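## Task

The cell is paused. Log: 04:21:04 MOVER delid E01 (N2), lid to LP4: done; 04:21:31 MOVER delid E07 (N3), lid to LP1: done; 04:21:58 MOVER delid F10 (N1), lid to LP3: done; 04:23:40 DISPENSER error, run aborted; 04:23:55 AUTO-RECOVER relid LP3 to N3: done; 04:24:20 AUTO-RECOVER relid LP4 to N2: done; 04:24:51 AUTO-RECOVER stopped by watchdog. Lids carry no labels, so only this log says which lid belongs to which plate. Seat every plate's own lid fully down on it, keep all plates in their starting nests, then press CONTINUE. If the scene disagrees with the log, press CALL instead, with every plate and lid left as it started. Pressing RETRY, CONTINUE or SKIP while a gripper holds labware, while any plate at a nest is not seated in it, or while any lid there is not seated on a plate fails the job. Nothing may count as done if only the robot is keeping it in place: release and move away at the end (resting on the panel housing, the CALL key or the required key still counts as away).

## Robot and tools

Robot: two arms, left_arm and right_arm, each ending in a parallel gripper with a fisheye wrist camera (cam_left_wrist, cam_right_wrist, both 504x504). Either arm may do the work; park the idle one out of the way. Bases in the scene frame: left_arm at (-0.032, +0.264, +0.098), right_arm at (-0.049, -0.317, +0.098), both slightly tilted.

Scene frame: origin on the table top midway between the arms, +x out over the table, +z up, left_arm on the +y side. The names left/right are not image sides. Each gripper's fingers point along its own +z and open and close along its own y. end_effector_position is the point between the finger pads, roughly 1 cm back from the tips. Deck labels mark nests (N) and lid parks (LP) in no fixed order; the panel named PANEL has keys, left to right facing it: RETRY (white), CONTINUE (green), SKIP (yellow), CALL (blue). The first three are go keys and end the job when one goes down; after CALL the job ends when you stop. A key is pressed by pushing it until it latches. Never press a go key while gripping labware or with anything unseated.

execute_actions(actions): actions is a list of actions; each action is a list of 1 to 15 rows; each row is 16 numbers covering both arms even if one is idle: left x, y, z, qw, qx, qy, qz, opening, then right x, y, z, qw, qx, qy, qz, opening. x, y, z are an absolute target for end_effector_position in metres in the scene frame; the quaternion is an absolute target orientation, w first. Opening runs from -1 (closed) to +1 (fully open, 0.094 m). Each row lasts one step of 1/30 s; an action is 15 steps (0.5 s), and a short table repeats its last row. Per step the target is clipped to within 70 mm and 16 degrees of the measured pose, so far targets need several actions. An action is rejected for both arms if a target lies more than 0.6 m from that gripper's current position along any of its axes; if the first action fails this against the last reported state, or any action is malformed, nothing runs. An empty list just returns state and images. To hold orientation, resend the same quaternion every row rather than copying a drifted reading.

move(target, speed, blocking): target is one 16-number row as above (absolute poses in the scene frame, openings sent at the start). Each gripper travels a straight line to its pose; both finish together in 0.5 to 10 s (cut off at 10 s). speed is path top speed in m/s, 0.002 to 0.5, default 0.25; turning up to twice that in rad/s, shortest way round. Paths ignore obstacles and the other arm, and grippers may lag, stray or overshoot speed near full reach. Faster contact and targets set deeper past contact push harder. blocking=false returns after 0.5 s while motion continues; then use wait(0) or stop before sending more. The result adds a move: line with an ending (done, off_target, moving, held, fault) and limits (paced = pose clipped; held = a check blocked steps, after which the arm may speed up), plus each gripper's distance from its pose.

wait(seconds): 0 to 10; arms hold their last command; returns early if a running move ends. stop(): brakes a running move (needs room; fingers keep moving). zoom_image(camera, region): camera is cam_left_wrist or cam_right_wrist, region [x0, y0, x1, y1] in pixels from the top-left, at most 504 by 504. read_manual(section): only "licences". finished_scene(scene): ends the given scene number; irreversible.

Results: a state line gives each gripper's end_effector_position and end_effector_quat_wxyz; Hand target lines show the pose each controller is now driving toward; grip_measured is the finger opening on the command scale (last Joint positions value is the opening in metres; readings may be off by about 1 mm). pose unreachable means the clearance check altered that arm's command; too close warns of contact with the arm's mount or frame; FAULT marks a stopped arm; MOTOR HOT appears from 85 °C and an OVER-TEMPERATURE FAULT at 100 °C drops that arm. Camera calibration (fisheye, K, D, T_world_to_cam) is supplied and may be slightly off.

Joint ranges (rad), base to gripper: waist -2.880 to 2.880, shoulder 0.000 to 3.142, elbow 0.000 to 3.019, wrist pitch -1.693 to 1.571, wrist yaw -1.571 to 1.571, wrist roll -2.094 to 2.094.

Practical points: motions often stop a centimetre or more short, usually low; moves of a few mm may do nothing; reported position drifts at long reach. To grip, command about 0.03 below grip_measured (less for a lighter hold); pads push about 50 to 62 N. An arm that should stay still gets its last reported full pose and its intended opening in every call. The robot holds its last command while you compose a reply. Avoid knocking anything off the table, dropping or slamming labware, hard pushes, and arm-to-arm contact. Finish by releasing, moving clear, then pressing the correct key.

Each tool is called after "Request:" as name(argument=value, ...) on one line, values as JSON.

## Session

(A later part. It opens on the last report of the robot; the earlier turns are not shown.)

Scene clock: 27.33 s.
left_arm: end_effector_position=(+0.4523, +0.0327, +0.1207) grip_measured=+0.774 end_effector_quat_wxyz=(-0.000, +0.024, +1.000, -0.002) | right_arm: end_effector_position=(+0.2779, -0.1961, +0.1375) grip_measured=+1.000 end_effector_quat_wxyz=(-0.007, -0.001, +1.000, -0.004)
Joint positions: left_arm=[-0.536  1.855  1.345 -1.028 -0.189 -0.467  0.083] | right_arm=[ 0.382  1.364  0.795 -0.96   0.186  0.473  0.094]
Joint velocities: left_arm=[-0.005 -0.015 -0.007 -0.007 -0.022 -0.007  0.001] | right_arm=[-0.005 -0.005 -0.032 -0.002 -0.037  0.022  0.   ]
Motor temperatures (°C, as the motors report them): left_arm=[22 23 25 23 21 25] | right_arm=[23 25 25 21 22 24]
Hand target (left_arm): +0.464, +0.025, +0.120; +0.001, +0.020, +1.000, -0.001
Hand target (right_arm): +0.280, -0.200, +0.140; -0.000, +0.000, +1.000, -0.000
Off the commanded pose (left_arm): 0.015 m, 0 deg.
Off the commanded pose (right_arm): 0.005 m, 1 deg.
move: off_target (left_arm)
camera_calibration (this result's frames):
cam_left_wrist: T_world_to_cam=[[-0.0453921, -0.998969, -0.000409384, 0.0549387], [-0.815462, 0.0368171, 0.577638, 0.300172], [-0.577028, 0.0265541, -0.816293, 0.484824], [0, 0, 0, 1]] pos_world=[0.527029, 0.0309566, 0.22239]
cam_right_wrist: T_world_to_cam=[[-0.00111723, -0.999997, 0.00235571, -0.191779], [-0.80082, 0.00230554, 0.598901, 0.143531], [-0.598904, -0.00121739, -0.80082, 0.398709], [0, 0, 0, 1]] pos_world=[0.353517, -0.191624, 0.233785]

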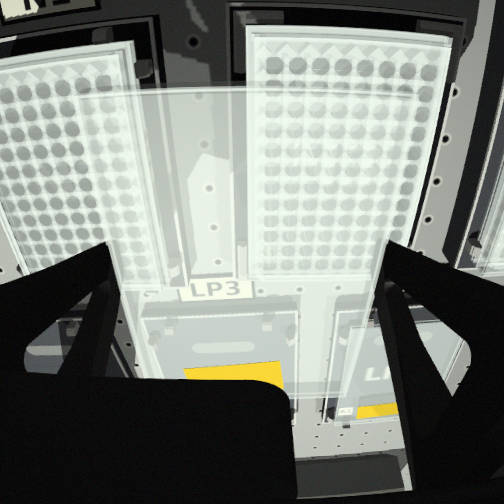

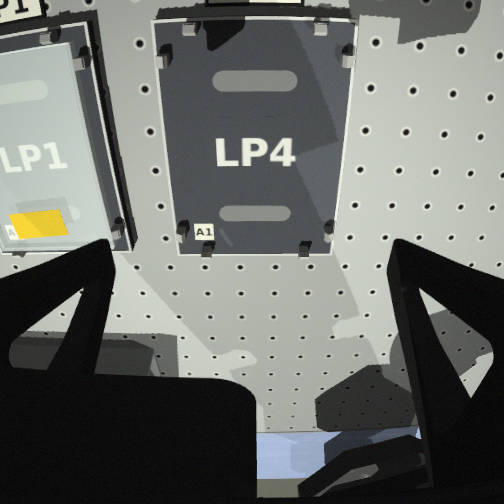

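Request:
move(target=[0.465,0.122,0.085,0,0.018,1,0,0.74,0.285,-0.056,0.08,0,0,1,0,1], speed=0.1)

Scene clock: 29.27 s.
left_arm: end_effector_position=(+0.4624, +0.1161, +0.0762) grip_measured=+0.774 end_effector_quat_wxyz=(-0.014, +0.020, +1.000, +0.007) | right_arm: end_effector_position=(+0.2731, -0.0707, +0.0775) grip_measured=+1.000 end_effector_quat_wxyz=(-0.008, -0.006, +1.000, -0.008)
Joint positions: left_arm=[-0.37   1.855  1.253 -0.938 -0.189 -0.311  0.083] | right_arm=[ 0.636  1.687  0.917 -0.813  0.195  0.722  0.094]
Joint velocities: left_arm=[ 0.005  0.005  0.022 -0.012 -0.007  0.037  0.   ] | right_arm=[ 0.005 -0.005  0.012  0.002  0.066  0.007  0.   ]
Motor temperatures (°C, as the motors report them): left_arm=[22 24 25 23 21 25] | right_arm=[23 25 25 21 22 24]
Hand target (left_arm): +0.467, +0.122, +0.084; -0.000, +0.018, +1.000, +0.001
Hand target (right_arm): +0.284, -0.057, +0.080; +0.002, -0.000, +1.000, -0.001
Off the commanded pose (left_arm): 0.011 m, 2 deg.
Off the commanded pose (right_arm): 0.019 m, 1 deg.
move: off_target (left_arm, right_arm)
camera_calibration (this result's frames):
cam_left_wrist: T_world_to_cam=[[-0.0388278, -0.999087, -0.0178435, 0.137015], [-0.799353, 0.0203404, 0.600517, 0.323823], [-0.599605, 0.03758, -0.799413, 0.460043], [0, 0, 0, 1]] pos_world=[0.540013, 0.113014, 0.175748]
cam_right_wrist: T_world_to_cam=[[0.00887509, -0.999916, 0.00949725, -0.0695142], [-0.799877, -0.0013992, 0.600162, 0.174711], [-0.600098, -0.0129231, -0.799822, 0.347424], [0, 0, 0, 1]] pos_world=[0.348853, -0.064774, 0.173683]

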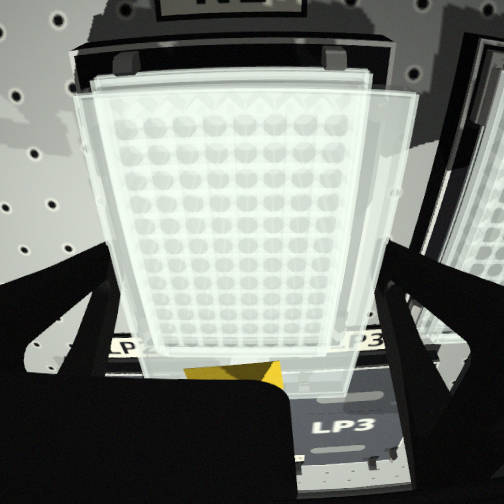

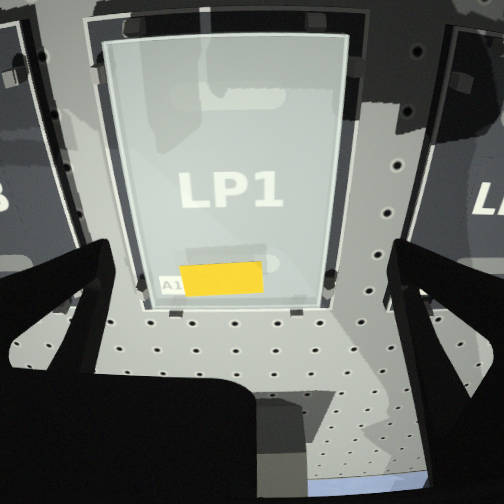

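Request:
execute_actions(actions=[[[0.463,0.127,0.078,0.008,0.016,1,0,0.74,0.29,-0.05,0.065,0,-0.012,1,0.005,1]],[[0.463,0.128,0.072,0.008,0.016,1,0,0.74,0.29,-0.049,0.05,0,-0.012,1,0.005,1]]])

Scene clock: 36.67 s.
left_arm: end_effector_position=(+0.4599, +0.1196, +0.0690) grip_measured=+0.774 end_effector_quat_wxyz=(-0.001, +0.021, +1.000, +0.003) | right_arm: end_effector_position=(+0.2792, -0.0574, +0.0523) grip_measured=+1.000 end_effector_quat_wxyz=(-0.004, -0.009, +1.000, -0.001)
Joint positions: left_arm=[-0.362  1.845  1.214 -0.881 -0.189 -0.298  0.083] | right_arm=[ 0.636  1.761  0.929 -0.736  0.19   0.713  0.094]
Joint velocities: left_arm=[-0.024 -0.005  0.007  0.007  0.007 -0.007  0.   ] | right_arm=[-0.015 -0.024 -0.002 -0.012  0.007 -0.037  0.   ]
Motor temperatures (°C, as the motors report them): left_arm=[22 24 24 23 21 25] | right_arm=[23 25 25 21 22 24]
Hand target (left_arm): +0.463, +0.128, +0.072; +0.008, +0.016, +1.000, +0.000
Hand target (right_arm): +0.290, -0.049, +0.050; +0.000, -0.012, +1.000, +0.005
Off the commanded pose (left_arm): 0.009 m, 1 deg.
Off the commanded pose (right_arm): 0.014 m, 1 deg.
camera_calibration (this result's frames):
cam_left_wrist: T_world_to_cam=[[-0.0394739, -0.99917, -0.0100573, 0.14006], [-0.81424, 0.0263305, 0.579931, 0.333589], [-0.579185, 0.0310812, -0.814604, 0.445037], [0, 0, 0, 1]] pos_world=[0.534909, 0.117328, 0.170478]
cam_right_wrist: T_world_to_cam=[[0.0149897, -0.999879, -0.00418586, -0.0570817], [-0.804467, -0.0145461, 0.59382, 0.195592], [-0.593808, -0.00553379, -0.804587, 0.330006], [0, 0, 0, 1]] pos_world=[0.354163, -0.0524035, 0.149133]

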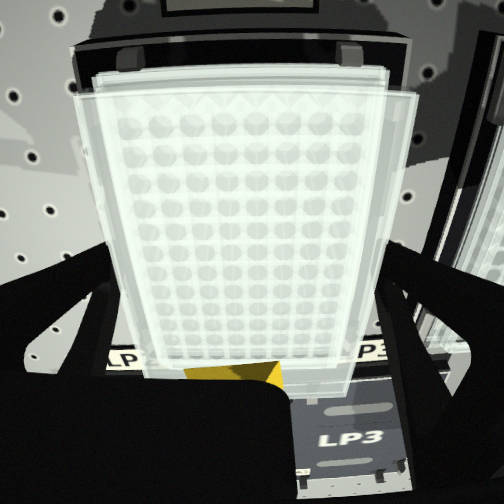

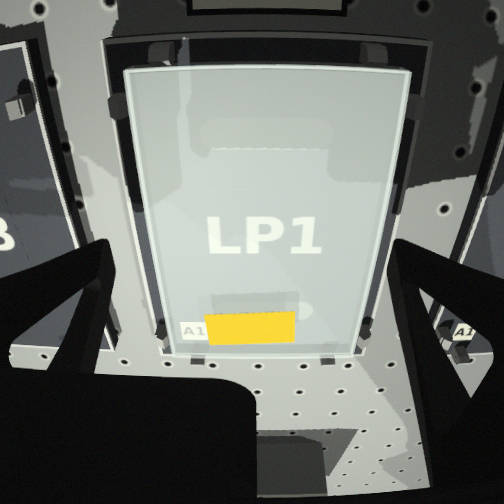

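Request:
execute_actions(actions=[[[0.463,0.130,0.070,0.008,0.002,1,0,0.74,0.288,-0.062,0.05,0,-0.008,1,0.005,1]],[[0.463,0.131,0.063,0.008,0.002,1,0,0.74,0.288,-0.063,0.042,0,-0.008,1,0.005,1]]])

Scene clock: 37.73 s.
left_arm: end_effector_position=(+0.4617, +0.1232, +0.0654) grip_measured=+0.774 end_effector_quat_wxyz=(+0.004, +0.014, +1.000, +0.001) | right_arm: end_effector_position=(+0.2876, -0.0573, +0.0508) grip_measured=+1.000 end_effector_quat_wxyz=(+0.006, -0.008, +1.000, +0.008)
Joint positions: left_arm=[-0.354  1.845  1.204 -0.858 -0.189 -0.301  0.083] | right_arm=[ 0.622  1.761  0.927 -0.704  0.189  0.696  0.094]
Joint velocities: left_arm=[ 0.005 -0.005 -0.022 -0.022 -0.037 -0.007  0.   ] | right_arm=[ 0.005  0.005 -0.002 -0.002 -0.081 -0.007  0.   ]
Motor temperatures (°C, as the motors report them): left_arm=[22 24 24 23 21 25] | right_arm=[23 25 25 21 22 24]
Hand target (left_arm): +0.463, +0.131, +0.063; +0.008, +0.002, +1.000, +0.000
Hand target (right_arm): +0.288, -0.063, +0.042; -0.000, -0.008, +1.000, +0.005
Off the commanded pose (left_arm): 0.008 m, 1 deg.
Off the commanded pose (right_arm): 0.010 m, 1 deg.
camera_calibration (this result's frames):
cam_left_wrist: T_world_to_cam=[[-0.0253599, -0.999652, -0.00727149, 0.136982], [-0.820719, 0.0166665, 0.571089, 0.341762], [-0.570769, 0.0204506, -0.820856, 0.440906], [0, 0, 0, 1]] pos_world=[0.535619, 0.122222, 0.16774]
cam_right_wrist: T_world_to_cam=[[0.0131369, -0.999669, -0.0221197, -0.0556793], [-0.816181, -0.0235, 0.577318, 0.206927], [-0.577647, 0.0104696, -0.816219, 0.330583], [0, 0, 0, 1]] pos_world=[0.360582, -0.0542592, 0.149134]

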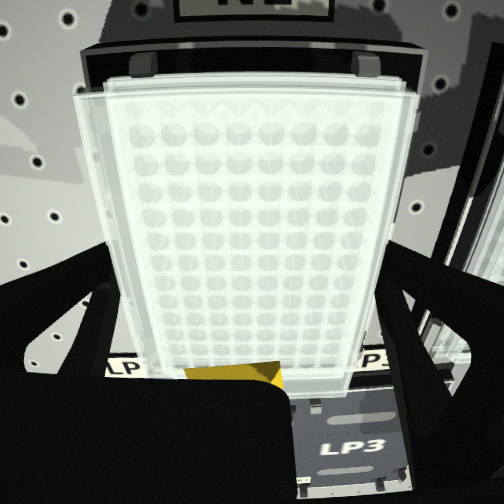

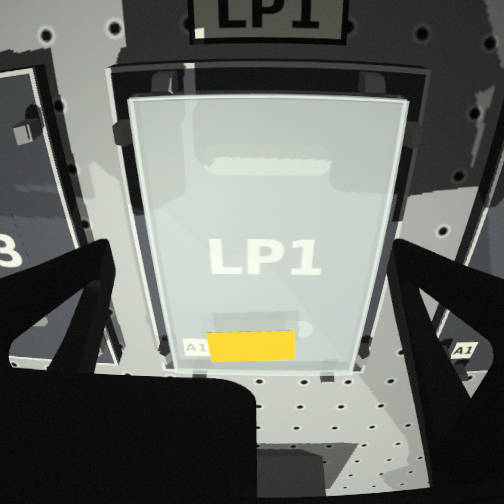

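Request:
execute_actions(actions=[[[0.463,0.119,0.064,0.006,0.008,1,0,0.74,0.278,-0.07,0.042,0,-0.008,1,0,1]],[[0.463,0.119,0.064,0.006,0.008,1,0,0.74,0.278,-0.07,0.04,0,-0.008,1,0,1]]])

Scene clock: 38.83 s.
left_arm: end_effector_position=(+0.4617, +0.1232, +0.0654) grip_measured=+0.774 end_effector_quat_wxyz=(+0.004, +0.010, +1.000, +0.001) | right_arm: end_effector_position=(+0.2736, -0.0674, +0.0418) grip_measured=+1.000 end_effector_quat_wxyz=(-0.003, -0.010, +1.000, -0.000)
Joint positions: left_arm=[-0.354  1.845  1.204 -0.858 -0.189 -0.308  0.083] | right_arm=[ 0.622  1.76   0.89  -0.692  0.19   0.696  0.094]
Joint velocities: left_arm=[-0.015 -0.015 -0.007 -0.017 -0.095  0.022  0.001] | right_arm=[-0.005  0.005  0.002 -0.007  0.037 -0.007  0.   ]
Motor temperatures (°C, as the motors report them): left_arm=[22 24 24 23 21 25] | right_arm=[23 25 25 21 22 24]
Hand target (left_arm): +0.463, +0.119, +0.064; +0.006, +0.008, +1.000, -0.000
Hand target (right_arm): +0.278, -0.070, +0.040; -0.000, -0.008, +1.000, +0.000
Off the commanded pose (left_arm): 0.005 m, 0 deg.
Off the commanded pose (right_arm): 0.005 m, 0 deg.
camera_calibration (this result's frames):
cam_left_wrist: T_world_to_cam=[[-0.0184953, -0.999803, -0.00721834, 0.133828], [-0.820825, 0.0110614, 0.571072, 0.342502], [-0.57088, 0.0164871, -0.820868, 0.441446], [0, 0, 0, 1]] pos_world=[0.535622, 0.122735, 0.167742]
cam_right_wrist: T_world_to_cam=[[0.0178085, -0.999828, -0.00509195, -0.0677277], [-0.805445, -0.0173633, 0.592416, 0.197338], [-0.592403, -0.00644876, -0.805616, 0.317766], [0, 0, 0, 1]] pos_world=[0.348397, -0.0622404, 0.138746]

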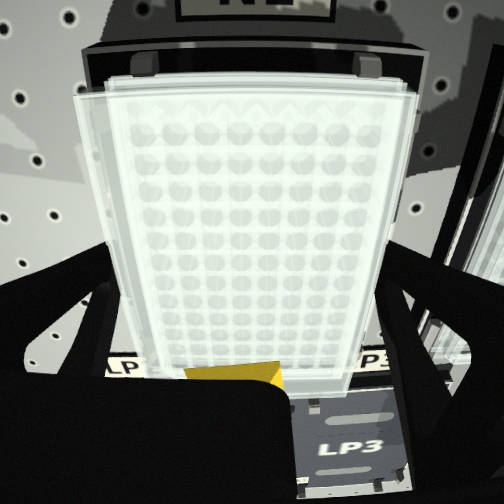

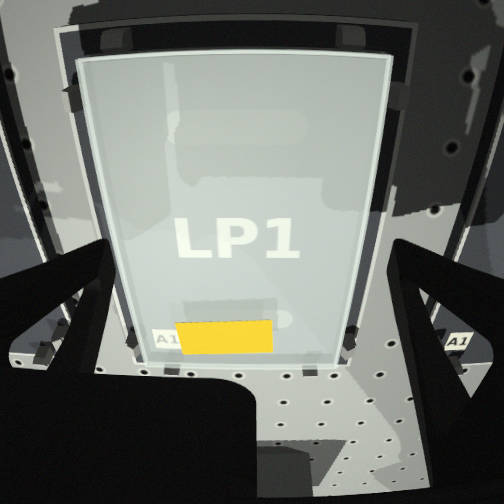

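Request:
execute_actions(actions=[[[0.462,0.114,0.064,0.006,0.014,1,0,0.74,0.283,-0.064,0.036,0,-0.008,1,0,1]],[[0.462,0.114,0.064,0.006,0.014,1,0,0.74,0.283,-0.064,0.034,0,-0.008,1,0,1]]])

Scene clock: 39.87 s.
left_arm: end_effector_position=(+0.4617, +0.1232, +0.0654) grip_measured=+0.774 end_effector_quat_wxyz=(+0.004, +0.010, +1.000, +0.001) | right_arm: end_effector_position=(+0.2749, -0.0662, +0.0412) grip_measured=+1.000 end_effector_quat_wxyz=(-0.001, -0.010, +1.000, +0.002)
Joint positions: left_arm=[-0.354  1.845  1.204 -0.858 -0.189 -0.308  0.083] | right_arm=[ 0.622  1.762  0.89  -0.684  0.191  0.696  0.094]
Joint velocities: left_arm=[ 0.005 -0.015 -0.007 -0.012 -0.037 -0.051 -0.001] | right_arm=[ 0.005  0.005  0.017 -0.012  0.007 -0.007  0.   ]
Motor temperatures (°C, as the motors report them): left_arm=[22 24 24 23 21 25] | right_arm=[23 25 25 21 22 24]
Hand target (left_arm): +0.462, +0.114, +0.064; +0.006, +0.014, +1.000, -0.000
Hand target (right_arm): +0.283, -0.064, +0.034; -0.000, -0.008, +1.000, -0.000
Off the commanded pose (left_arm): 0.009 m, 1 deg.
Off the commanded pose (right_arm): 0.011 m, 0 deg.
camera_calibration (this result's frames):
cam_left_wrist: T_world_to_cam=[[-0.0184953, -0.999803, -0.00721834, 0.133828], [-0.820825, 0.0110614, 0.571072, 0.342502], [-0.57088, 0.0164871, -0.820868, 0.441446], [0, 0, 0, 1]] pos_world=[0.535622, 0.122735, 0.167742]
cam_right_wrist: T_world_to_cam=[[0.0165946, -0.999823, -0.00888976, -0.0661312], [-0.808451, -0.0186488, 0.588268, 0.199604], [-0.588329, -0.00257514, -0.808617, 0.317292], [0, 0, 0, 1]] pos_world=[0.349139, -0.0615801, 0.13856]

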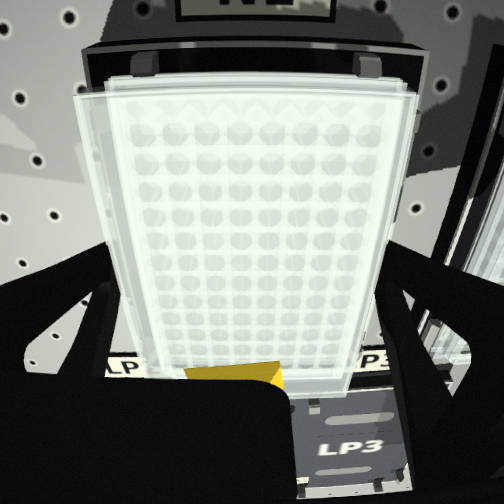

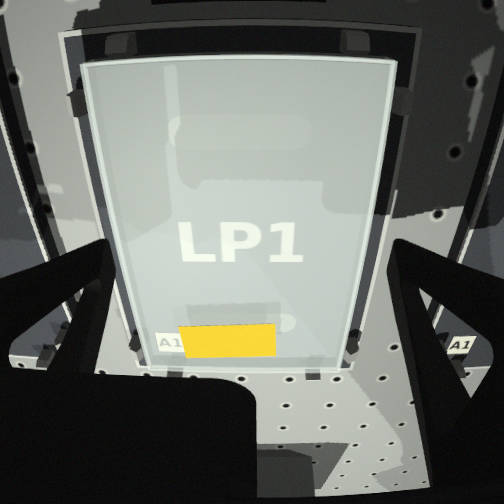

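Request:
execute_actions(actions=[[[0.461,0.110,0.063,0.006,0.02,1,0,0.74,0.285,-0.061,0.029,0,-0.008,1,0,1]],[[0.461,0.110,0.063,0.006,0.02,1,0,0.74,0.285,-0.061,0.025,0,-0.008,1,0,1]]])

Scene clock: 41.27 s.
left_arm: end_effector_position=(+0.4603, +0.1183, +0.0663) grip_measured=+0.774 end_effector_quat_wxyz=(+0.005, +0.015, +1.000, +0.001) | right_arm: end_effector_position=(+0.2737, -0.0649, +0.0320) grip_measured=+1.000 end_effector_quat_wxyz=(-0.003, -0.010, +1.000, -0.000)
Joint positions: left_arm=[-0.364  1.845  1.204 -0.858 -0.189 -0.308  0.083] | right_arm=[ 0.622  1.786  0.89  -0.666  0.191  0.696  0.094]
Joint velocities: left_arm=[-0.015 -0.005 -0.007  0.012 -0.051  0.066 -0.001] | right_arm=[-0.015 -0.024 -0.007 -0.007  0.007  0.022  0.   ]
Motor temperatures (°C, as the motors report them): left_arm=[22 24 24 23 21 25] | right_arm=[23 25 25 21 22 24]
Hand target (left_arm): +0.461, +0.110, +0.063; +0.006, +0.020, +1.000, -0.000
Hand target (right_arm): +0.285, -0.061, +0.025; -0.000, -0.008, +1.000, +0.000
Off the commanded pose (left_arm): 0.009 m, 1 deg.
Off the commanded pose (right_arm): 0.014 m, 0 deg.
camera_calibration (this result's frames):
cam_left_wrist: T_world_to_cam=[[-0.0282138, -0.999584, -0.00605737, 0.133348], [-0.82153, 0.0197351, 0.569823, 0.340308], [-0.569467, 0.0210532, -0.821745, 0.44037], [0, 0, 0, 1]] pos_world=[0.534112, 0.117305, 0.168763]
cam_right_wrist: T_world_to_cam=[[0.0176708, -0.999831, -0.00498859, -0.0652998], [-0.806079, -0.017198, 0.591559, 0.203471], [-0.591545, -0.00643212, -0.806247, 0.309695], [0, 0, 0, 1]] pos_world=[0.348365, -0.0597975, 0.129]

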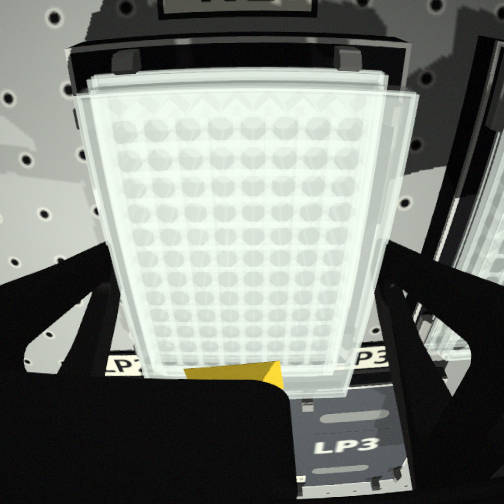

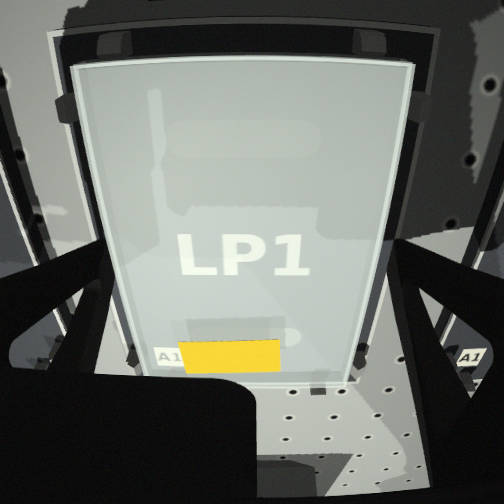

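Request:
execute_actions(actions=[[[0.462,0.122,0.063,0.006,0.008,1,0.013,0.74,0.285,-0.060,0.022,0,-0.008,1,0,1]],[[0.462,0.122,0.063,0.006,0.008,1,0.013,0.74,0.285,-0.060,0.022,0,-0.008,1,0,0.74]]])

Scene clock: 42.37 s.
left_arm: end_effector_position=(+0.4615, +0.1217, +0.0664) grip_measured=+0.774 end_effector_quat_wxyz=(+0.008, +0.013, +1.000, +0.011) | right_arm: end_effector_position=(+0.2751, -0.0627, +0.0319) grip_measured=+0.781 end_effector_quat_wxyz=(-0.001, -0.010, +1.000, +0.003)
Joint positions: left_arm=[-0.364  1.845  1.204 -0.858 -0.21  -0.312  0.083] | right_arm=[ 0.623  1.788  0.893 -0.66   0.188  0.696  0.084]
Joint velocities: left_arm=[-0.005 -0.015 -0.012  0.002  0.022 -0.037 -0.   ] | right_arm=[ 0.005 -0.005  0.002 -0.002 -0.007 -0.095 -0.001]
Motor temperatures (°C, as the motors report them): left_arm=[22 24 24 23 21 25] | right_arm=[23 25 25 21 22 24]
Hand target (left_arm): +0.462, +0.122, +0.063; +0.006, +0.008, +1.000, +0.013
Hand target (right_arm): +0.285, -0.060, +0.022; -0.000, -0.008, +1.000, +0.000
Off the commanded pose (left_arm): 0.003 m, 1 deg.
Off the commanded pose (right_arm): 0.014 m, 0 deg.
camera_calibration (this result's frames):
cam_left_wrist: T_world_to_cam=[[-0.0237342, -0.999381, -0.0259658, 0.136012], [-0.825563, 0.0049449, 0.564289, 0.345223], [-0.563811, 0.0348294, -0.825169, 0.436964], [0, 0, 0, 1]] pos_world=[0.534597, 0.119001, 0.169296]
cam_right_wrist: T_world_to_cam=[[0.0175717, -0.999783, -0.0112275, -0.0628572], [-0.807943, -0.0208133, 0.588893, 0.205016], [-0.588999, -0.00127669, -0.808133, 0.310162], [0, 0, 0, 1]] pos_world=[0.349431, -0.0581805, 0.129213]

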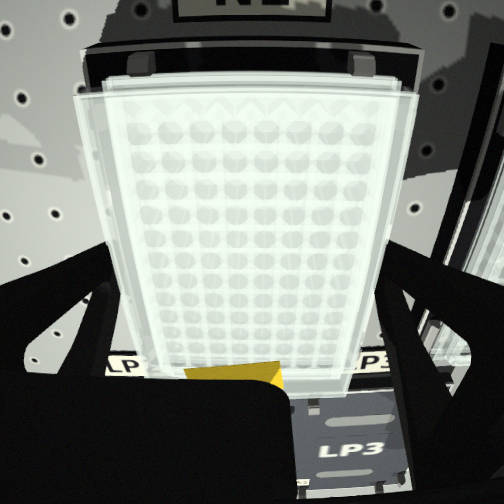

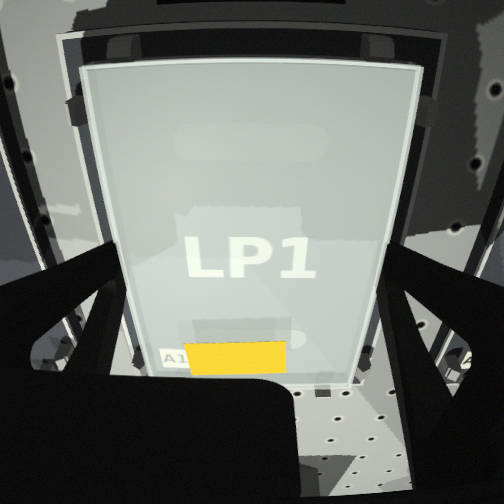

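Descend via shoulder.

Request:
execute_actions(actions=[[[0.464,0.120,0.054,0.002,0.008,1,0.013,0.74,0.282,-0.058,0.045,0,-0.008,1,0,0.74]],[[0.465,0.120,0.047,0,0.008,1,0.013,0.74,0.282,-0.058,0.065,0,-0.008,1,0,0.74]],[[0.465,0.120,0.042,0,0.008,1,0.013,0.74,0.282,-0.058,0.095,0,-0.008,1,0,0.74]]])

Scene clock: 43.93 s.
left_arm: end_effector_position=(+0.4599, +0.1208, +0.0588) grip_measured=+0.774 end_effector_quat_wxyz=(+0.003, +0.014, +1.000, +0.012) | right_arm: end_effector_position=(+0.2721, -0.0702, +0.0829) grip_measured=+0.781 end_effector_quat_wxyz=(-0.013, -0.011, +1.000, -0.009)
Joint positions: left_arm=[-0.364  1.861  1.204 -0.853 -0.21  -0.313  0.083] | right_arm=[ 0.639  1.68   0.926 -0.838  0.191  0.716  0.084]
Joint velocities: left_arm=[-0.005  0.005 -0.002 -0.002 -0.007 -0.037  0.   ] | right_arm=[ 0.024 -0.005  0.007 -0.017 -0.037  0.066 -0.001]
Motor temperatures (°C, as the motors report them): left_arm=[22 24 24 23 21 25] | right_arm=[23 25 25 21 23 24]
Hand target (left_arm): +0.464, +0.120, +0.042; -0.000, +0.008, +1.000, +0.013
Hand target (right_arm): +0.282, -0.058, +0.095; +0.000, -0.008, +1.000, +0.000
Off the commanded pose (left_arm): 0.018 m, 1 deg.
Off the commanded pose (right_arm): 0.020 m, 2 deg.
camera_calibration (this result's frames):
cam_left_wrist: T_world_to_cam=[[-0.0255791, -0.999246, -0.0292182, 0.135883], [-0.819934, 0.00425064, 0.572442, 0.345168], [-0.571886, 0.0385996, -0.819424, 0.432729], [0, 0, 0, 1]] pos_world=[0.533963, 0.11761, 0.16097]
cam_right_wrist: T_world_to_cam=[[0.0205622, -0.999714, 0.0121795, -0.0724968], [-0.79428, -0.00893584, 0.607486, 0.168004], [-0.607203, -0.0221652, -0.794237, 0.351964], [0, 0, 0, 1]] pos_world=[0.348647, -0.0631734, 0.178366]

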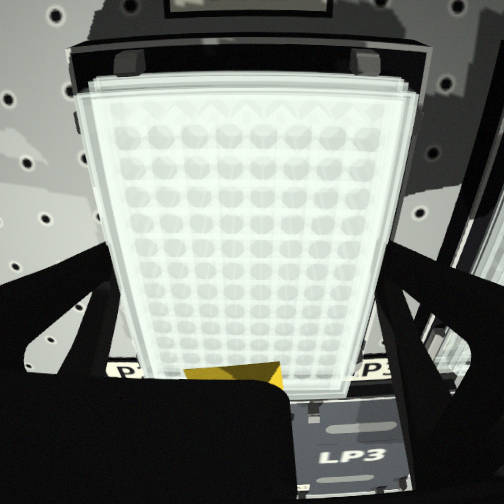

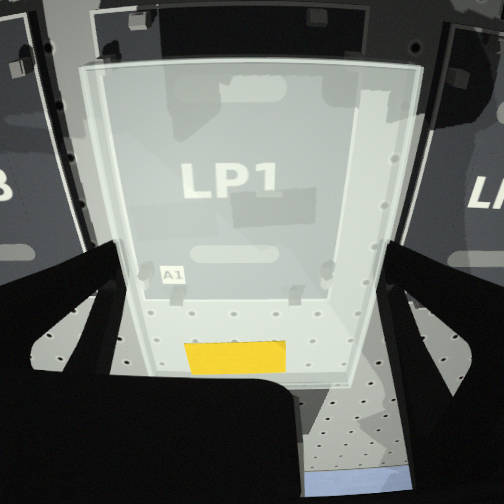

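Request:
execute_actions(actions=[[[0.467,0.120,0.036,0.004,0.008,1,0.013,0.74,0.282,-0.058,0.12,0,-0.008,1,0,0.74]],[[0.467,0.120,0.045,0.004,0.008,1,0.013,1,0.282,-0.058,0.12,0,-0.008,1,0,0.74]]])

Scene clock: 45.00 s.
left_arm: end_effector_position=(+0.4615, +0.1200, +0.0575) grip_measured=+0.999 end_effector_quat_wxyz=(+0.006, +0.013, +1.000, +0.011) | right_arm: end_effector_position=(+0.2706, -0.0708, +0.1047) grip_measured=+0.781 end_effector_quat_wxyz=(-0.016, -0.012, +1.000, -0.012)
Joint positions: left_arm=[-0.364  1.863  1.204 -0.844 -0.21  -0.313  0.094] | right_arm=[ 0.651  1.641  0.946 -0.909  0.191  0.728  0.084]
Joint velocities: left_arm=[-0.015 -0.005  0.022 -0.002 -0.007 -0.051  0.002] | right_arm=[-0.005 -0.005 -0.012 -0.002  0.066 -0.037 -0.001]
Motor temperatures (°C, as the motors report them): left_arm=[22 24 24 23 21 25] | right_arm=[23 25 25 21 23 24]
Hand target (left_arm): +0.467, +0.120, +0.045; +0.004, +0.008, +1.000, +0.013
Hand target (right_arm): +0.282, -0.058, +0.120; -0.000, -0.008, +1.000, +0.000
Off the commanded pose (left_arm): 0.014 m, 1 deg.
Off the commanded pose (right_arm): 0.023 m, 2 deg.
camera_calibration (this result's frames):
cam_left_wrist: T_world_to_cam=[[-0.0242237, -0.999335, -0.0272426, 0.134343], [-0.823365, 0.00448787, 0.567495, 0.349049], [-0.566995, 0.0361774, -0.822926, 0.430874], [0, 0, 0, 1]] pos_world=[0.534952, 0.117099, 0.160154]
cam_right_wrist: T_world_to_cam=[[0.0221151, -0.999596, 0.0178354, -0.074371], [-0.790688, -0.00657027, 0.612184, 0.152247], [-0.611819, -0.0276407, -0.790515, 0.368774], [0, 0, 0, 1]] pos_world=[0.347647, -0.0631475, 0.199645]

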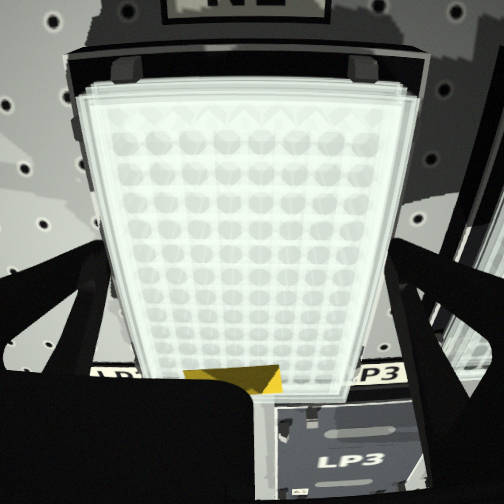

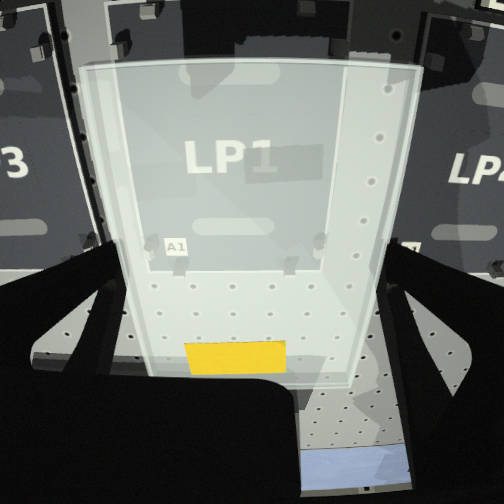

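Seems to have dropped on. Retreat to a viewing pose.

Request:
move(target=[0.47,0.118,0.11,0,0.008,1,0,1,0.31,-0.058,0.12,0,-0.008,1,0,0.74], speed=0.08)

Request:
move(target=[0.32,0.23,0.12,0.58,0.22,0.77,-0.16,1,0.36,-0.05,0.12,0,-0.008,1,0,0.74])

Request:
move(target=[0.32,0.23,0.12,0.58,0.22,0.77,-0.16,1,0.46,0.016,0.085,0,-0.008,1,0,0.74], speed=0.1)

Scene clock: 46.20 s.
left_arm: end_effector_position=(+0.4510, +0.1256, +0.0879) grip_measured=+0.999 end_effector_quat_wxyz=(-0.021, +0.013, +1.000, +0.009) | right_arm: end_effector_position=(+0.2963, -0.0611, +0.1208) grip_measured=+0.781 end_effector_quat_wxyz=(-0.000, -0.008, +1.000, +0.002)
Joint positions: left_arm=[-0.364  1.813  1.225 -0.965 -0.187 -0.322  0.094] | right_arm=[ 0.634  1.642  1.009 -0.924  0.191  0.712  0.084]
Joint velocities: left_arm=[ 0.005 -0.005 -0.012 -0.007 -0.007 -0.007  0.   ] | right_arm=[-0.005 -0.005 -0.012 -0.007  0.066  0.022  0.001]
Motor temperatures (°C, as the motors report them): left_arm=[22 24 25 23 21 25] | right_arm=[23 25 25 21 23 24]
Hand target (left_arm): +0.468, +0.119, +0.111; +0.000, +0.008, +1.000, -0.000
Hand target (right_arm): +0.310, -0.058, +0.120; +0.000, -0.008, +1.000, +0.000
Off the commanded pose (left_arm): 0.030 m, 3 deg.
Off the commanded pose (right_arm): 0.014 m, 0 deg.
move: off_target (left_arm, right_arm)
camera_calibration (this result's frames):
cam_left_wrist: T_world_to_cam=[[-0.0242177, -0.999483, -0.0211691, 0.139996], [-0.791942, 0.00625715, 0.610564, 0.305006], [-0.610116, 0.0315511, -0.791684, 0.467009], [0, 0, 0, 1]] pos_world=[0.529867, 0.12328, 0.186461]
cam_right_wrist: T_world_to_cam=[[0.0134652, -0.999861, -0.00979553, -0.0596462], [-0.809303, -0.0166513, 0.587156, 0.170728], [-0.587238, 0.000021352, -0.809415, 0.394204], [0, 0, 0, 1]] pos_world=[0.370466, -0.0568035, 0.218246]

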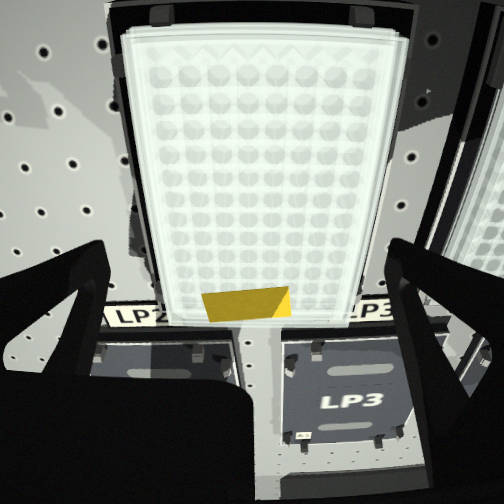

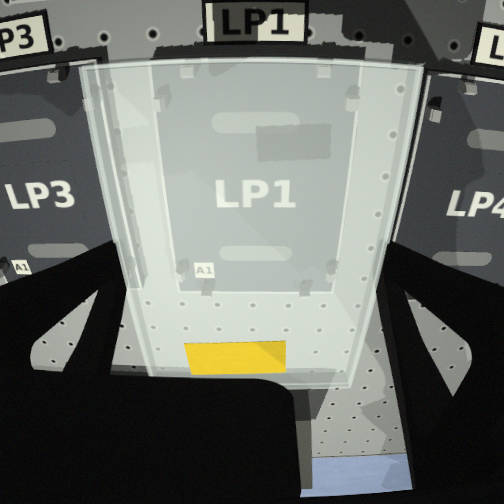

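Scene clock: 49.63 s.
left_arm: end_effector_position=(+0.3254, +0.2306, +0.1188) grip_measured=+0.999 end_effector_quat_wxyz=(+0.575, +0.219, +0.770, -0.169) | right_arm: end_effector_position=(+0.3435, -0.0530, +0.1206) grip_measured=+0.781 end_effector_quat_wxyz=(-0.001, -0.009, +1.000, +0.000)
Joint positions: left_arm=[0.181 1.605 0.136 1.134 0.681 0.407 0.094] | right_arm=[ 0.581  1.727  1.14  -0.964  0.191  0.656  0.084]
Joint velocities: left_arm=[ 0.005 -0.005 -0.002  0.012 -0.081 -0.022 -0.   ] | right_arm=[-0.005 -0.024 -0.002  0.012  0.022 -0.037 -0.   ]
Motor temperatures (°C, as the motors report them): left_arm=[22 24 24 23 21 25] | right_arm=[23 25 25 21 22 24]
Hand target (left_arm): +0.322, +0.233, +0.116; +0.576, +0.219, +0.770, -0.165
Hand target (right_arm): +0.359, -0.050, +0.120; -0.000, -0.008, +1.000, +0.000
Off the commanded pose (left_arm): 0.006 m, 1 deg.
Off the commanded pose (right_arm): 0.017 m, 0 deg.
move: off_target (right_arm)
camera_calibration (this result's frames):
cam_left_wrist: T_world_to_cam=[[-0.528691, -0.848762, 0.00941438, 0.368319], [-0.668124, 0.40928, -0.621369, 0.199151], [0.523542, -0.334802, -0.783461, 0.126097], [0, 0, 0, 1]] pos_world=[0.261768, 0.273324, 0.219071]
cam_right_wrist: T_world_to_cam=[[0.0163201, -0.999846, -0.00652918, -0.0535275], [-0.807763, -0.0170328, 0.589261, 0.208363], [-0.589281, -0.00434276, -0.807916, 0.422084], [0, 0, 0, 1]] pos_world=[0.417908, -0.0481372, 0.217879]

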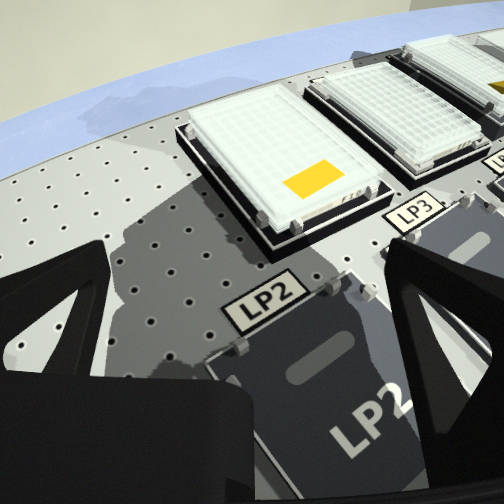

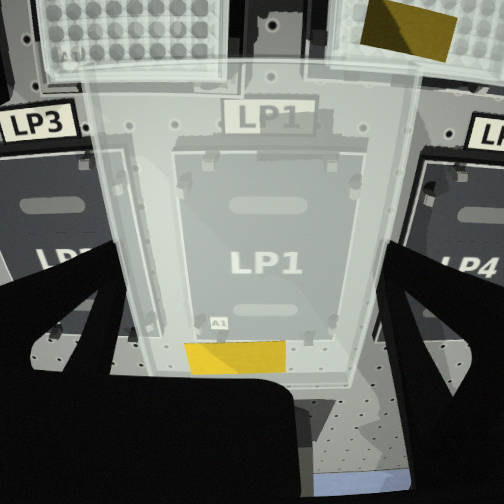

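Scene clock: 51.37 s.
left_arm: end_effector_position=(+0.3222, +0.2320, +0.1178) grip_measured=+0.999 end_effector_quat_wxyz=(+0.574, +0.216, +0.773, -0.163) | right_arm: end_effector_position=(+0.4437, +0.0155, +0.0889) grip_measured=+0.781 end_effector_quat_wxyz=(-0.001, -0.009, +1.000, +0.001)
Joint positions: left_arm=[0.181 1.605 0.125 1.145 0.665 0.407 0.094] | right_arm=[ 0.556  2.034  1.534 -1.044  0.191  0.63   0.084]
Joint velocities: left_arm=[-0.024 -0.005  0.007 -0.017  0.051 -0.007 -0.001] | right_arm=[ 0.005 -0.024 -0.002 -0.017  0.007 -0.007 -0.   ]
Motor temperatures (°C, as the motors report them): left_arm=[22 24 24 23 21 25] | right_arm=[23 25 25 21 22 24]
Hand target (left_arm): +0.320, +0.230, +0.120; +0.579, +0.220, +0.769, -0.160
Hand target (right_arm): +0.459, +0.015, +0.084; +0.000, -0.008, +1.000, +0.000
Off the commanded pose (left_arm): 0.004 m, 1 deg.
Off the commanded pose (right_arm): 0.017 m, 0 deg.
move: off_target (right_arm)
camera_calibration (this result's frames):
cam_left_wrist: T_world_to_cam=[[-0.516464, -0.85629, 0.0056221, 0.366098], [-0.676468, 0.403963, -0.615796, 0.199027], [0.525029, -0.32184, -0.787885, 0.124544], [0, 0, 0, 1]] pos_world=[0.258323, 0.273169, 0.218628]
cam_right_wrist: T_world_to_cam=[[0.0159433, -0.999848, -0.00701876, 0.013343], [-0.808716, -0.0170229, 0.587952, 0.309691], [-0.587983, -0.00369769, -0.808865, 0.455257], [0, 0, 0, 1]] pos_world=[0.517923, 0.0202962, 0.186252]

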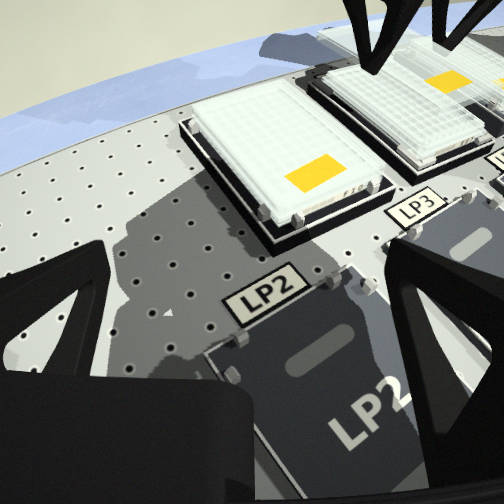

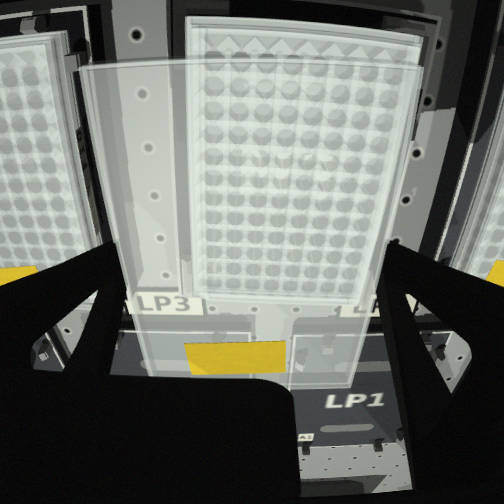

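Request:
move(target=[0.32,0.23,0.12,0.58,0.22,0.77,-0.16,1,0.455,-0.008,0.062,0,0.006,1,0,0.74], speed=0.05)

Request:
zoom_image(camera="cam_left_wrist", region=[170,0,504,260])

Scene clock: 52.53 s.
left_arm: end_effector_position=(+0.3222, +0.2320, +0.1178) grip_measured=+0.999 end_effector_quat_wxyz=(+0.574, +0.216, +0.773, -0.163) | right_arm: end_effector_position=(+0.4536, -0.0023, +0.0745) grip_measured=+0.781 end_effector_quat_wxyz=(+0.005, +0.008, +1.000, +0.004)
Joint positions: left_arm=[0.181 1.605 0.125 1.145 0.665 0.407 0.094] | right_arm=[ 0.518  2.034  1.502 -0.991  0.191  0.622  0.084]
Joint velocities: left_arm=[-0.015  0.005  0.012 -0.002 -0.037 -0.037  0.001] | right_arm=[-0.015  0.005  0.002 -0.002 -0.051 -0.022  0.001]
Motor temperatures (°C, as the motors report them): left_arm=[22 24 24 23 21 25] | right_arm=[23 25 25 21 22 24]
Hand target (left_arm): +0.320, +0.230, +0.120; +0.579, +0.220, +0.769, -0.160
Hand target (right_arm): +0.455, -0.008, +0.062; -0.000, +0.006, +1.000, +0.000
Off the commanded pose (left_arm): 0.004 m, 1 deg.
Off the commanded pose (right_arm): 0.014 m, 1 deg.
move: off_target (right_arm)
camera_calibration (this result's frames):
cam_left_wrist: T_world_to_cam=[[-0.516464, -0.85629, 0.0056221, 0.366098], [-0.676468, 0.403963, -0.615796, 0.199027], [0.525029, -0.32184, -0.787885, 0.124544], [0, 0, 0, 1]] pos_world=[0.258323, 0.273169, 0.218628]
cam_right_wrist: T_world_to_cam=[[-0.0177382, -0.999746, -0.0138926, 0.0110662], [-0.815593, 0.00643063, 0.578591, 0.329748], [-0.578354, 0.0215939, -0.8155, 0.445568], [0, 0, 0, 1]] pos_world=[0.526832, -0.000678614, 0.172725]

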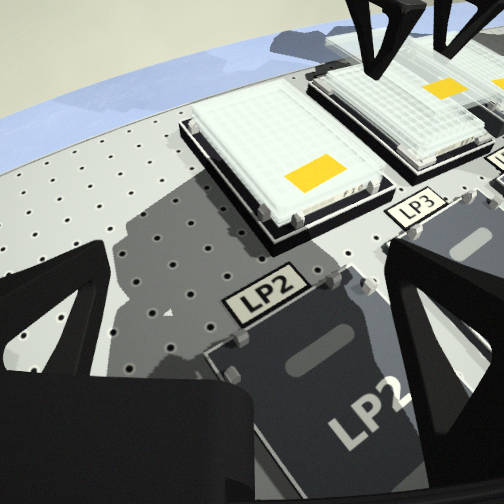

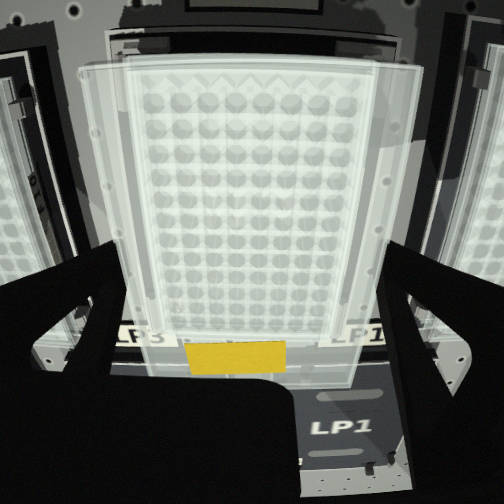

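Region (170, 0, 504, 260) of cam_left_wrist's 504x504 image, scaled by 1.509, with more detail than that image has.

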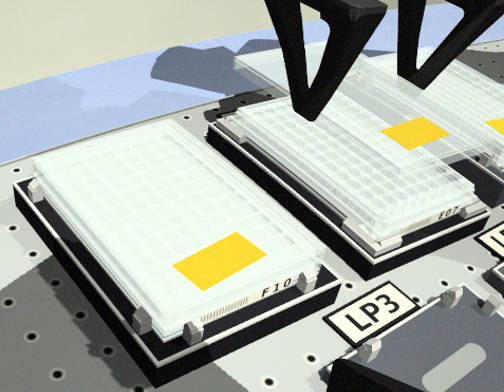

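Good.

Request:
execute_actions(actions=[[[0.32,0.23,0.12,0.58,0.22,0.77,-0.16,1,0.453,-0.005,0.054,0,0.006,1,0,0.74]],[[0.32,0.23,0.12,0.58,0.22,0.77,-0.16,1,0.452,-0.004,0.047,0,0.006,1,0,0.74]]])

Scene clock: 53.57 s.
left_arm: end_effector_position=(+0.3222, +0.2320, +0.1178) grip_measured=+0.999 end_effector_quat_wxyz=(+0.574, +0.216, +0.773, -0.163) | right_arm: end_effector_position=(+0.4548, -0.0001, +0.0686) grip_measured=+0.781 end_effector_quat_wxyz=(+0.012, +0.009, +1.000, +0.009)
Joint positions: left_arm=[0.181 1.605 0.125 1.145 0.665 0.407 0.094] | right_arm=[ 0.518  2.039  1.492 -0.96   0.191  0.622  0.084]
Joint velocities: left_arm=[-0.005 -0.005  0.007 -0.007  0.051 -0.037 -0.   ] | right_arm=[-0.005  0.005  0.027 -0.017 -0.007  0.022  0.001]
Motor temperatures (°C, as the motors report them): left_arm=[22 24 24 23 21 25] | right_arm=[23 25 25 21 22 24]
Hand target (left_arm): +0.320, +0.230, +0.120; +0.579, +0.220, +0.769, -0.160
Hand target (right_arm): +0.451, -0.004, +0.047; -0.000, +0.006, +1.000, +0.000
Off the commanded pose (left_arm): 0.004 m, 1 deg.
Off the commanded pose (right_arm): 0.022 m, 2 deg.
camera_calibration (this result's frames):
cam_left_wrist: T_world_to_cam=[[-0.516464, -0.85629, 0.0056221, 0.366098], [-0.676468, 0.403963, -0.615796, 0.199027], [0.525029, -0.32184, -0.787885, 0.124544], [0, 0, 0, 1]] pos_world=[0.258323, 0.273169, 0.218628]
cam_right_wrist: T_world_to_cam=[[-0.0205485, -0.999521, -0.0231416, 0.0151213], [-0.822971, 0.00376657, 0.568071, 0.33817], [-0.567712, 0.0307179, -0.822654, 0.437028], [0, 0, 0, 1]] pos_world=[0.526721, 0.000415735, 0.167769]

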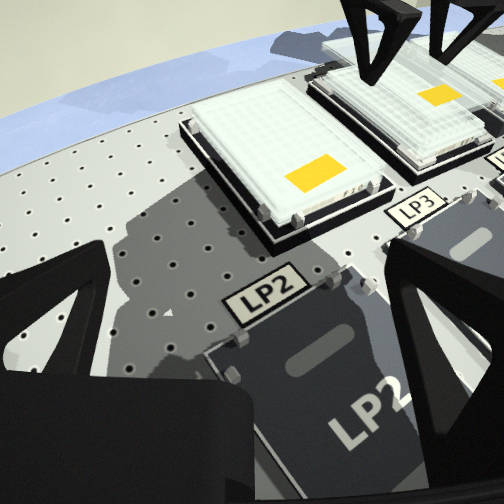

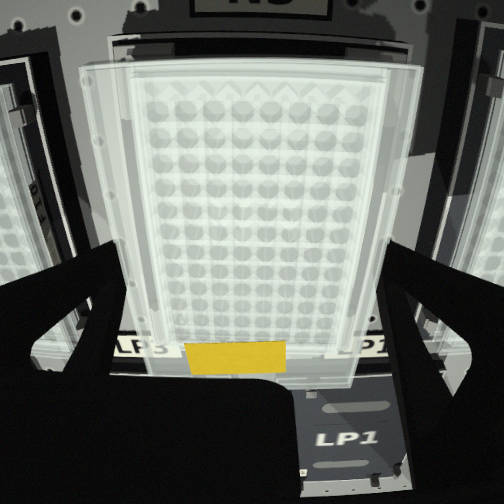

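Request:
execute_actions(actions=[[[0.32,0.23,0.12,0.58,0.22,0.77,-0.16,1,0.448,-0.006,0.043,-0.012,0.006,1,-0.008,0.74]],[[0.32,0.23,0.12,0.58,0.22,0.77,-0.16,1,0.448,-0.006,0.040,-0.012,0.006,1,-0.008,0.74]]])

Scene clock: 54.63 s.
left_arm: end_effector_position=(+0.3222, +0.2320, +0.1178) grip_measured=+0.999 end_effector_quat_wxyz=(+0.574, +0.216, +0.773, -0.163) | right_arm: end_effector_position=(+0.4506, -0.0010, +0.0601) grip_measured=+0.781 end_effector_quat_wxyz=(+0.003, +0.007, +1.000, +0.002)
Joint positions: left_arm=[0.181 1.605 0.125 1.145 0.665 0.407 0.094] | right_arm=[ 0.518  2.054  1.492 -0.967  0.191  0.622  0.084]
Joint velocities: left_arm=[ 0.005  0.005 -0.002  0.002  0.007  0.007  0.001] | right_arm=[-0.005 -0.024 -0.022  0.002  0.051  0.095  0.   ]
Motor temperatures (°C, as the motors report them): left_arm=[22 24 24 23 21 25] | right_arm=[23 25 25 21 22 24]
Hand target (left_arm): +0.320, +0.230, +0.120; +0.579, +0.220, +0.769, -0.160
Hand target (right_arm): +0.447, -0.006, +0.040; -0.012, +0.006, +1.000, -0.008
Off the commanded pose (left_arm): 0.004 m, 1 deg.
Off the commanded pose (right_arm): 0.021 m, 2 deg.
camera_calibration (this result's frames):
cam_left_wrist: T_world_to_cam=[[-0.516464, -0.85629, 0.0056221, 0.366098], [-0.676468, 0.403963, -0.615796, 0.199027], [0.525029, -0.32184, -0.787885, 0.124544], [0, 0, 0, 1]] pos_world=[0.258323, 0.273169, 0.218628]
cam_right_wrist: T_world_to_cam=[[-0.0167055, -0.999804, -0.0105979, 0.0114276], [-0.812927, 0.00741044, 0.582319, 0.334167], [-0.582126, 0.0183432, -0.812892, 0.433565], [0, 0, 0, 1]] pos_world=[0.524233, 0.000996075, 0.157971]

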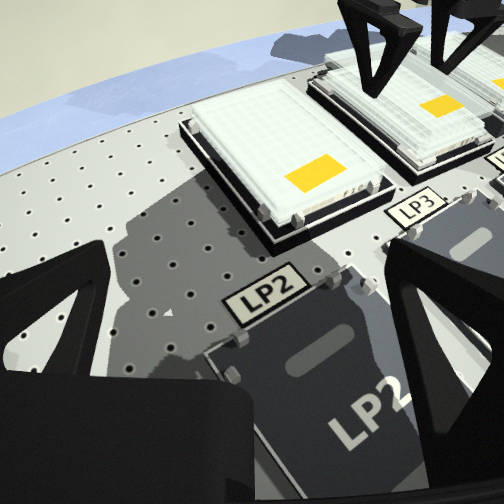

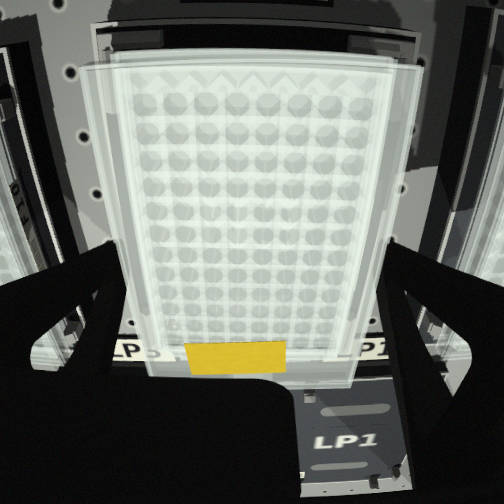

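Request:
execute_actions(actions=[[[0.32,0.23,0.12,0.58,0.22,0.77,-0.16,1,0.449,-0.007,0.033,-0.012,0.006,1,-0.012,0.74]],[[0.32,0.23,0.12,0.58,0.22,0.77,-0.16,1,0.449,-0.007,0.026,-0.012,0.006,1,-0.012,0.74]],[[0.32,0.23,0.12,0.58,0.22,0.77,-0.16,1,0.449,-0.007,0.022,-0.012,0.006,1,-0.012,0.74]]])

Scene clock: 56.20 s.
left_arm: end_effector_position=(+0.3222, +0.2320, +0.1178) grip_measured=+0.999 end_effector_quat_wxyz=(+0.574, +0.216, +0.773, -0.163) | right_arm: end_effector_position=(+0.4492, -0.0005, +0.0464) grip_measured=+0.781 end_effector_quat_wxyz=(-0.000, +0.007, +1.000, -0.002)
Joint positions: left_arm=[0.181 1.605 0.125 1.145 0.665 0.407 0.094] | right_arm=[ 0.517  2.079  1.492 -0.953  0.195  0.622  0.084]
Joint velocities: left_arm=[-0.005  0.005 -0.007 -0.002 -0.007  0.081  0.001] | right_arm=[-0.034 -0.005  0.007  0.002 -0.022  0.066 -0.   ]
Motor temperatures (°C, as the motors report them): left_arm=[22 24 23 23 21 25] | right_arm=[23 26 25 21 22 24]
Hand target (left_arm): +0.320, +0.230, +0.120; +0.579, +0.220, +0.769, -0.160
Hand target (right_arm): +0.448, -0.008, +0.023; -0.013, +0.006, +1.000, -0.012
Off the commanded pose (left_arm): 0.004 m, 1 deg.
Off the commanded pose (right_arm): 0.025 m, 2 deg.
camera_calibration (this result's frames):
cam_left_wrist: T_world_to_cam=[[-0.516464, -0.85629, 0.0056221, 0.366098], [-0.676468, 0.403963, -0.615796, 0.199027], [0.525029, -0.32184, -0.787885, 0.124544], [0, 0, 0, 1]] pos_world=[0.258323, 0.273169, 0.218628]
cam_right_wrist: T_world_to_cam=[[-0.0158405, -0.999874, -0.000897987, 0.0109595], [-0.809217, 0.0122925, 0.587381, 0.339078], [-0.587296, 0.0100311, -0.80931, 0.423818], [0, 0, 0, 1]] pos_world=[0.523468, 0.0025387, 0.143842]

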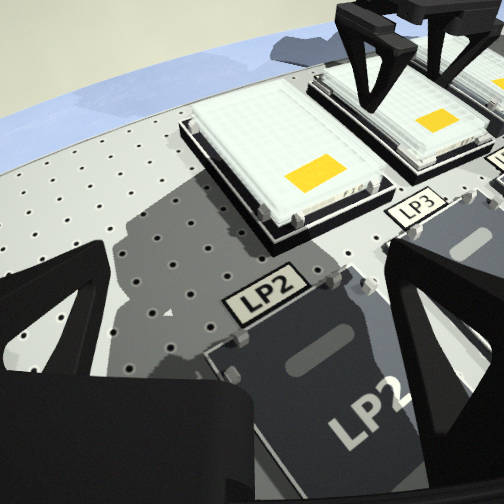

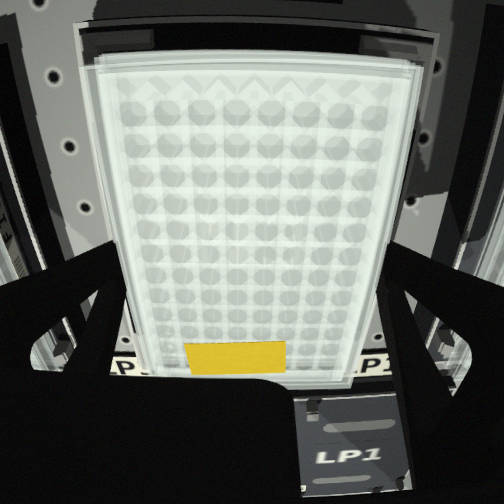

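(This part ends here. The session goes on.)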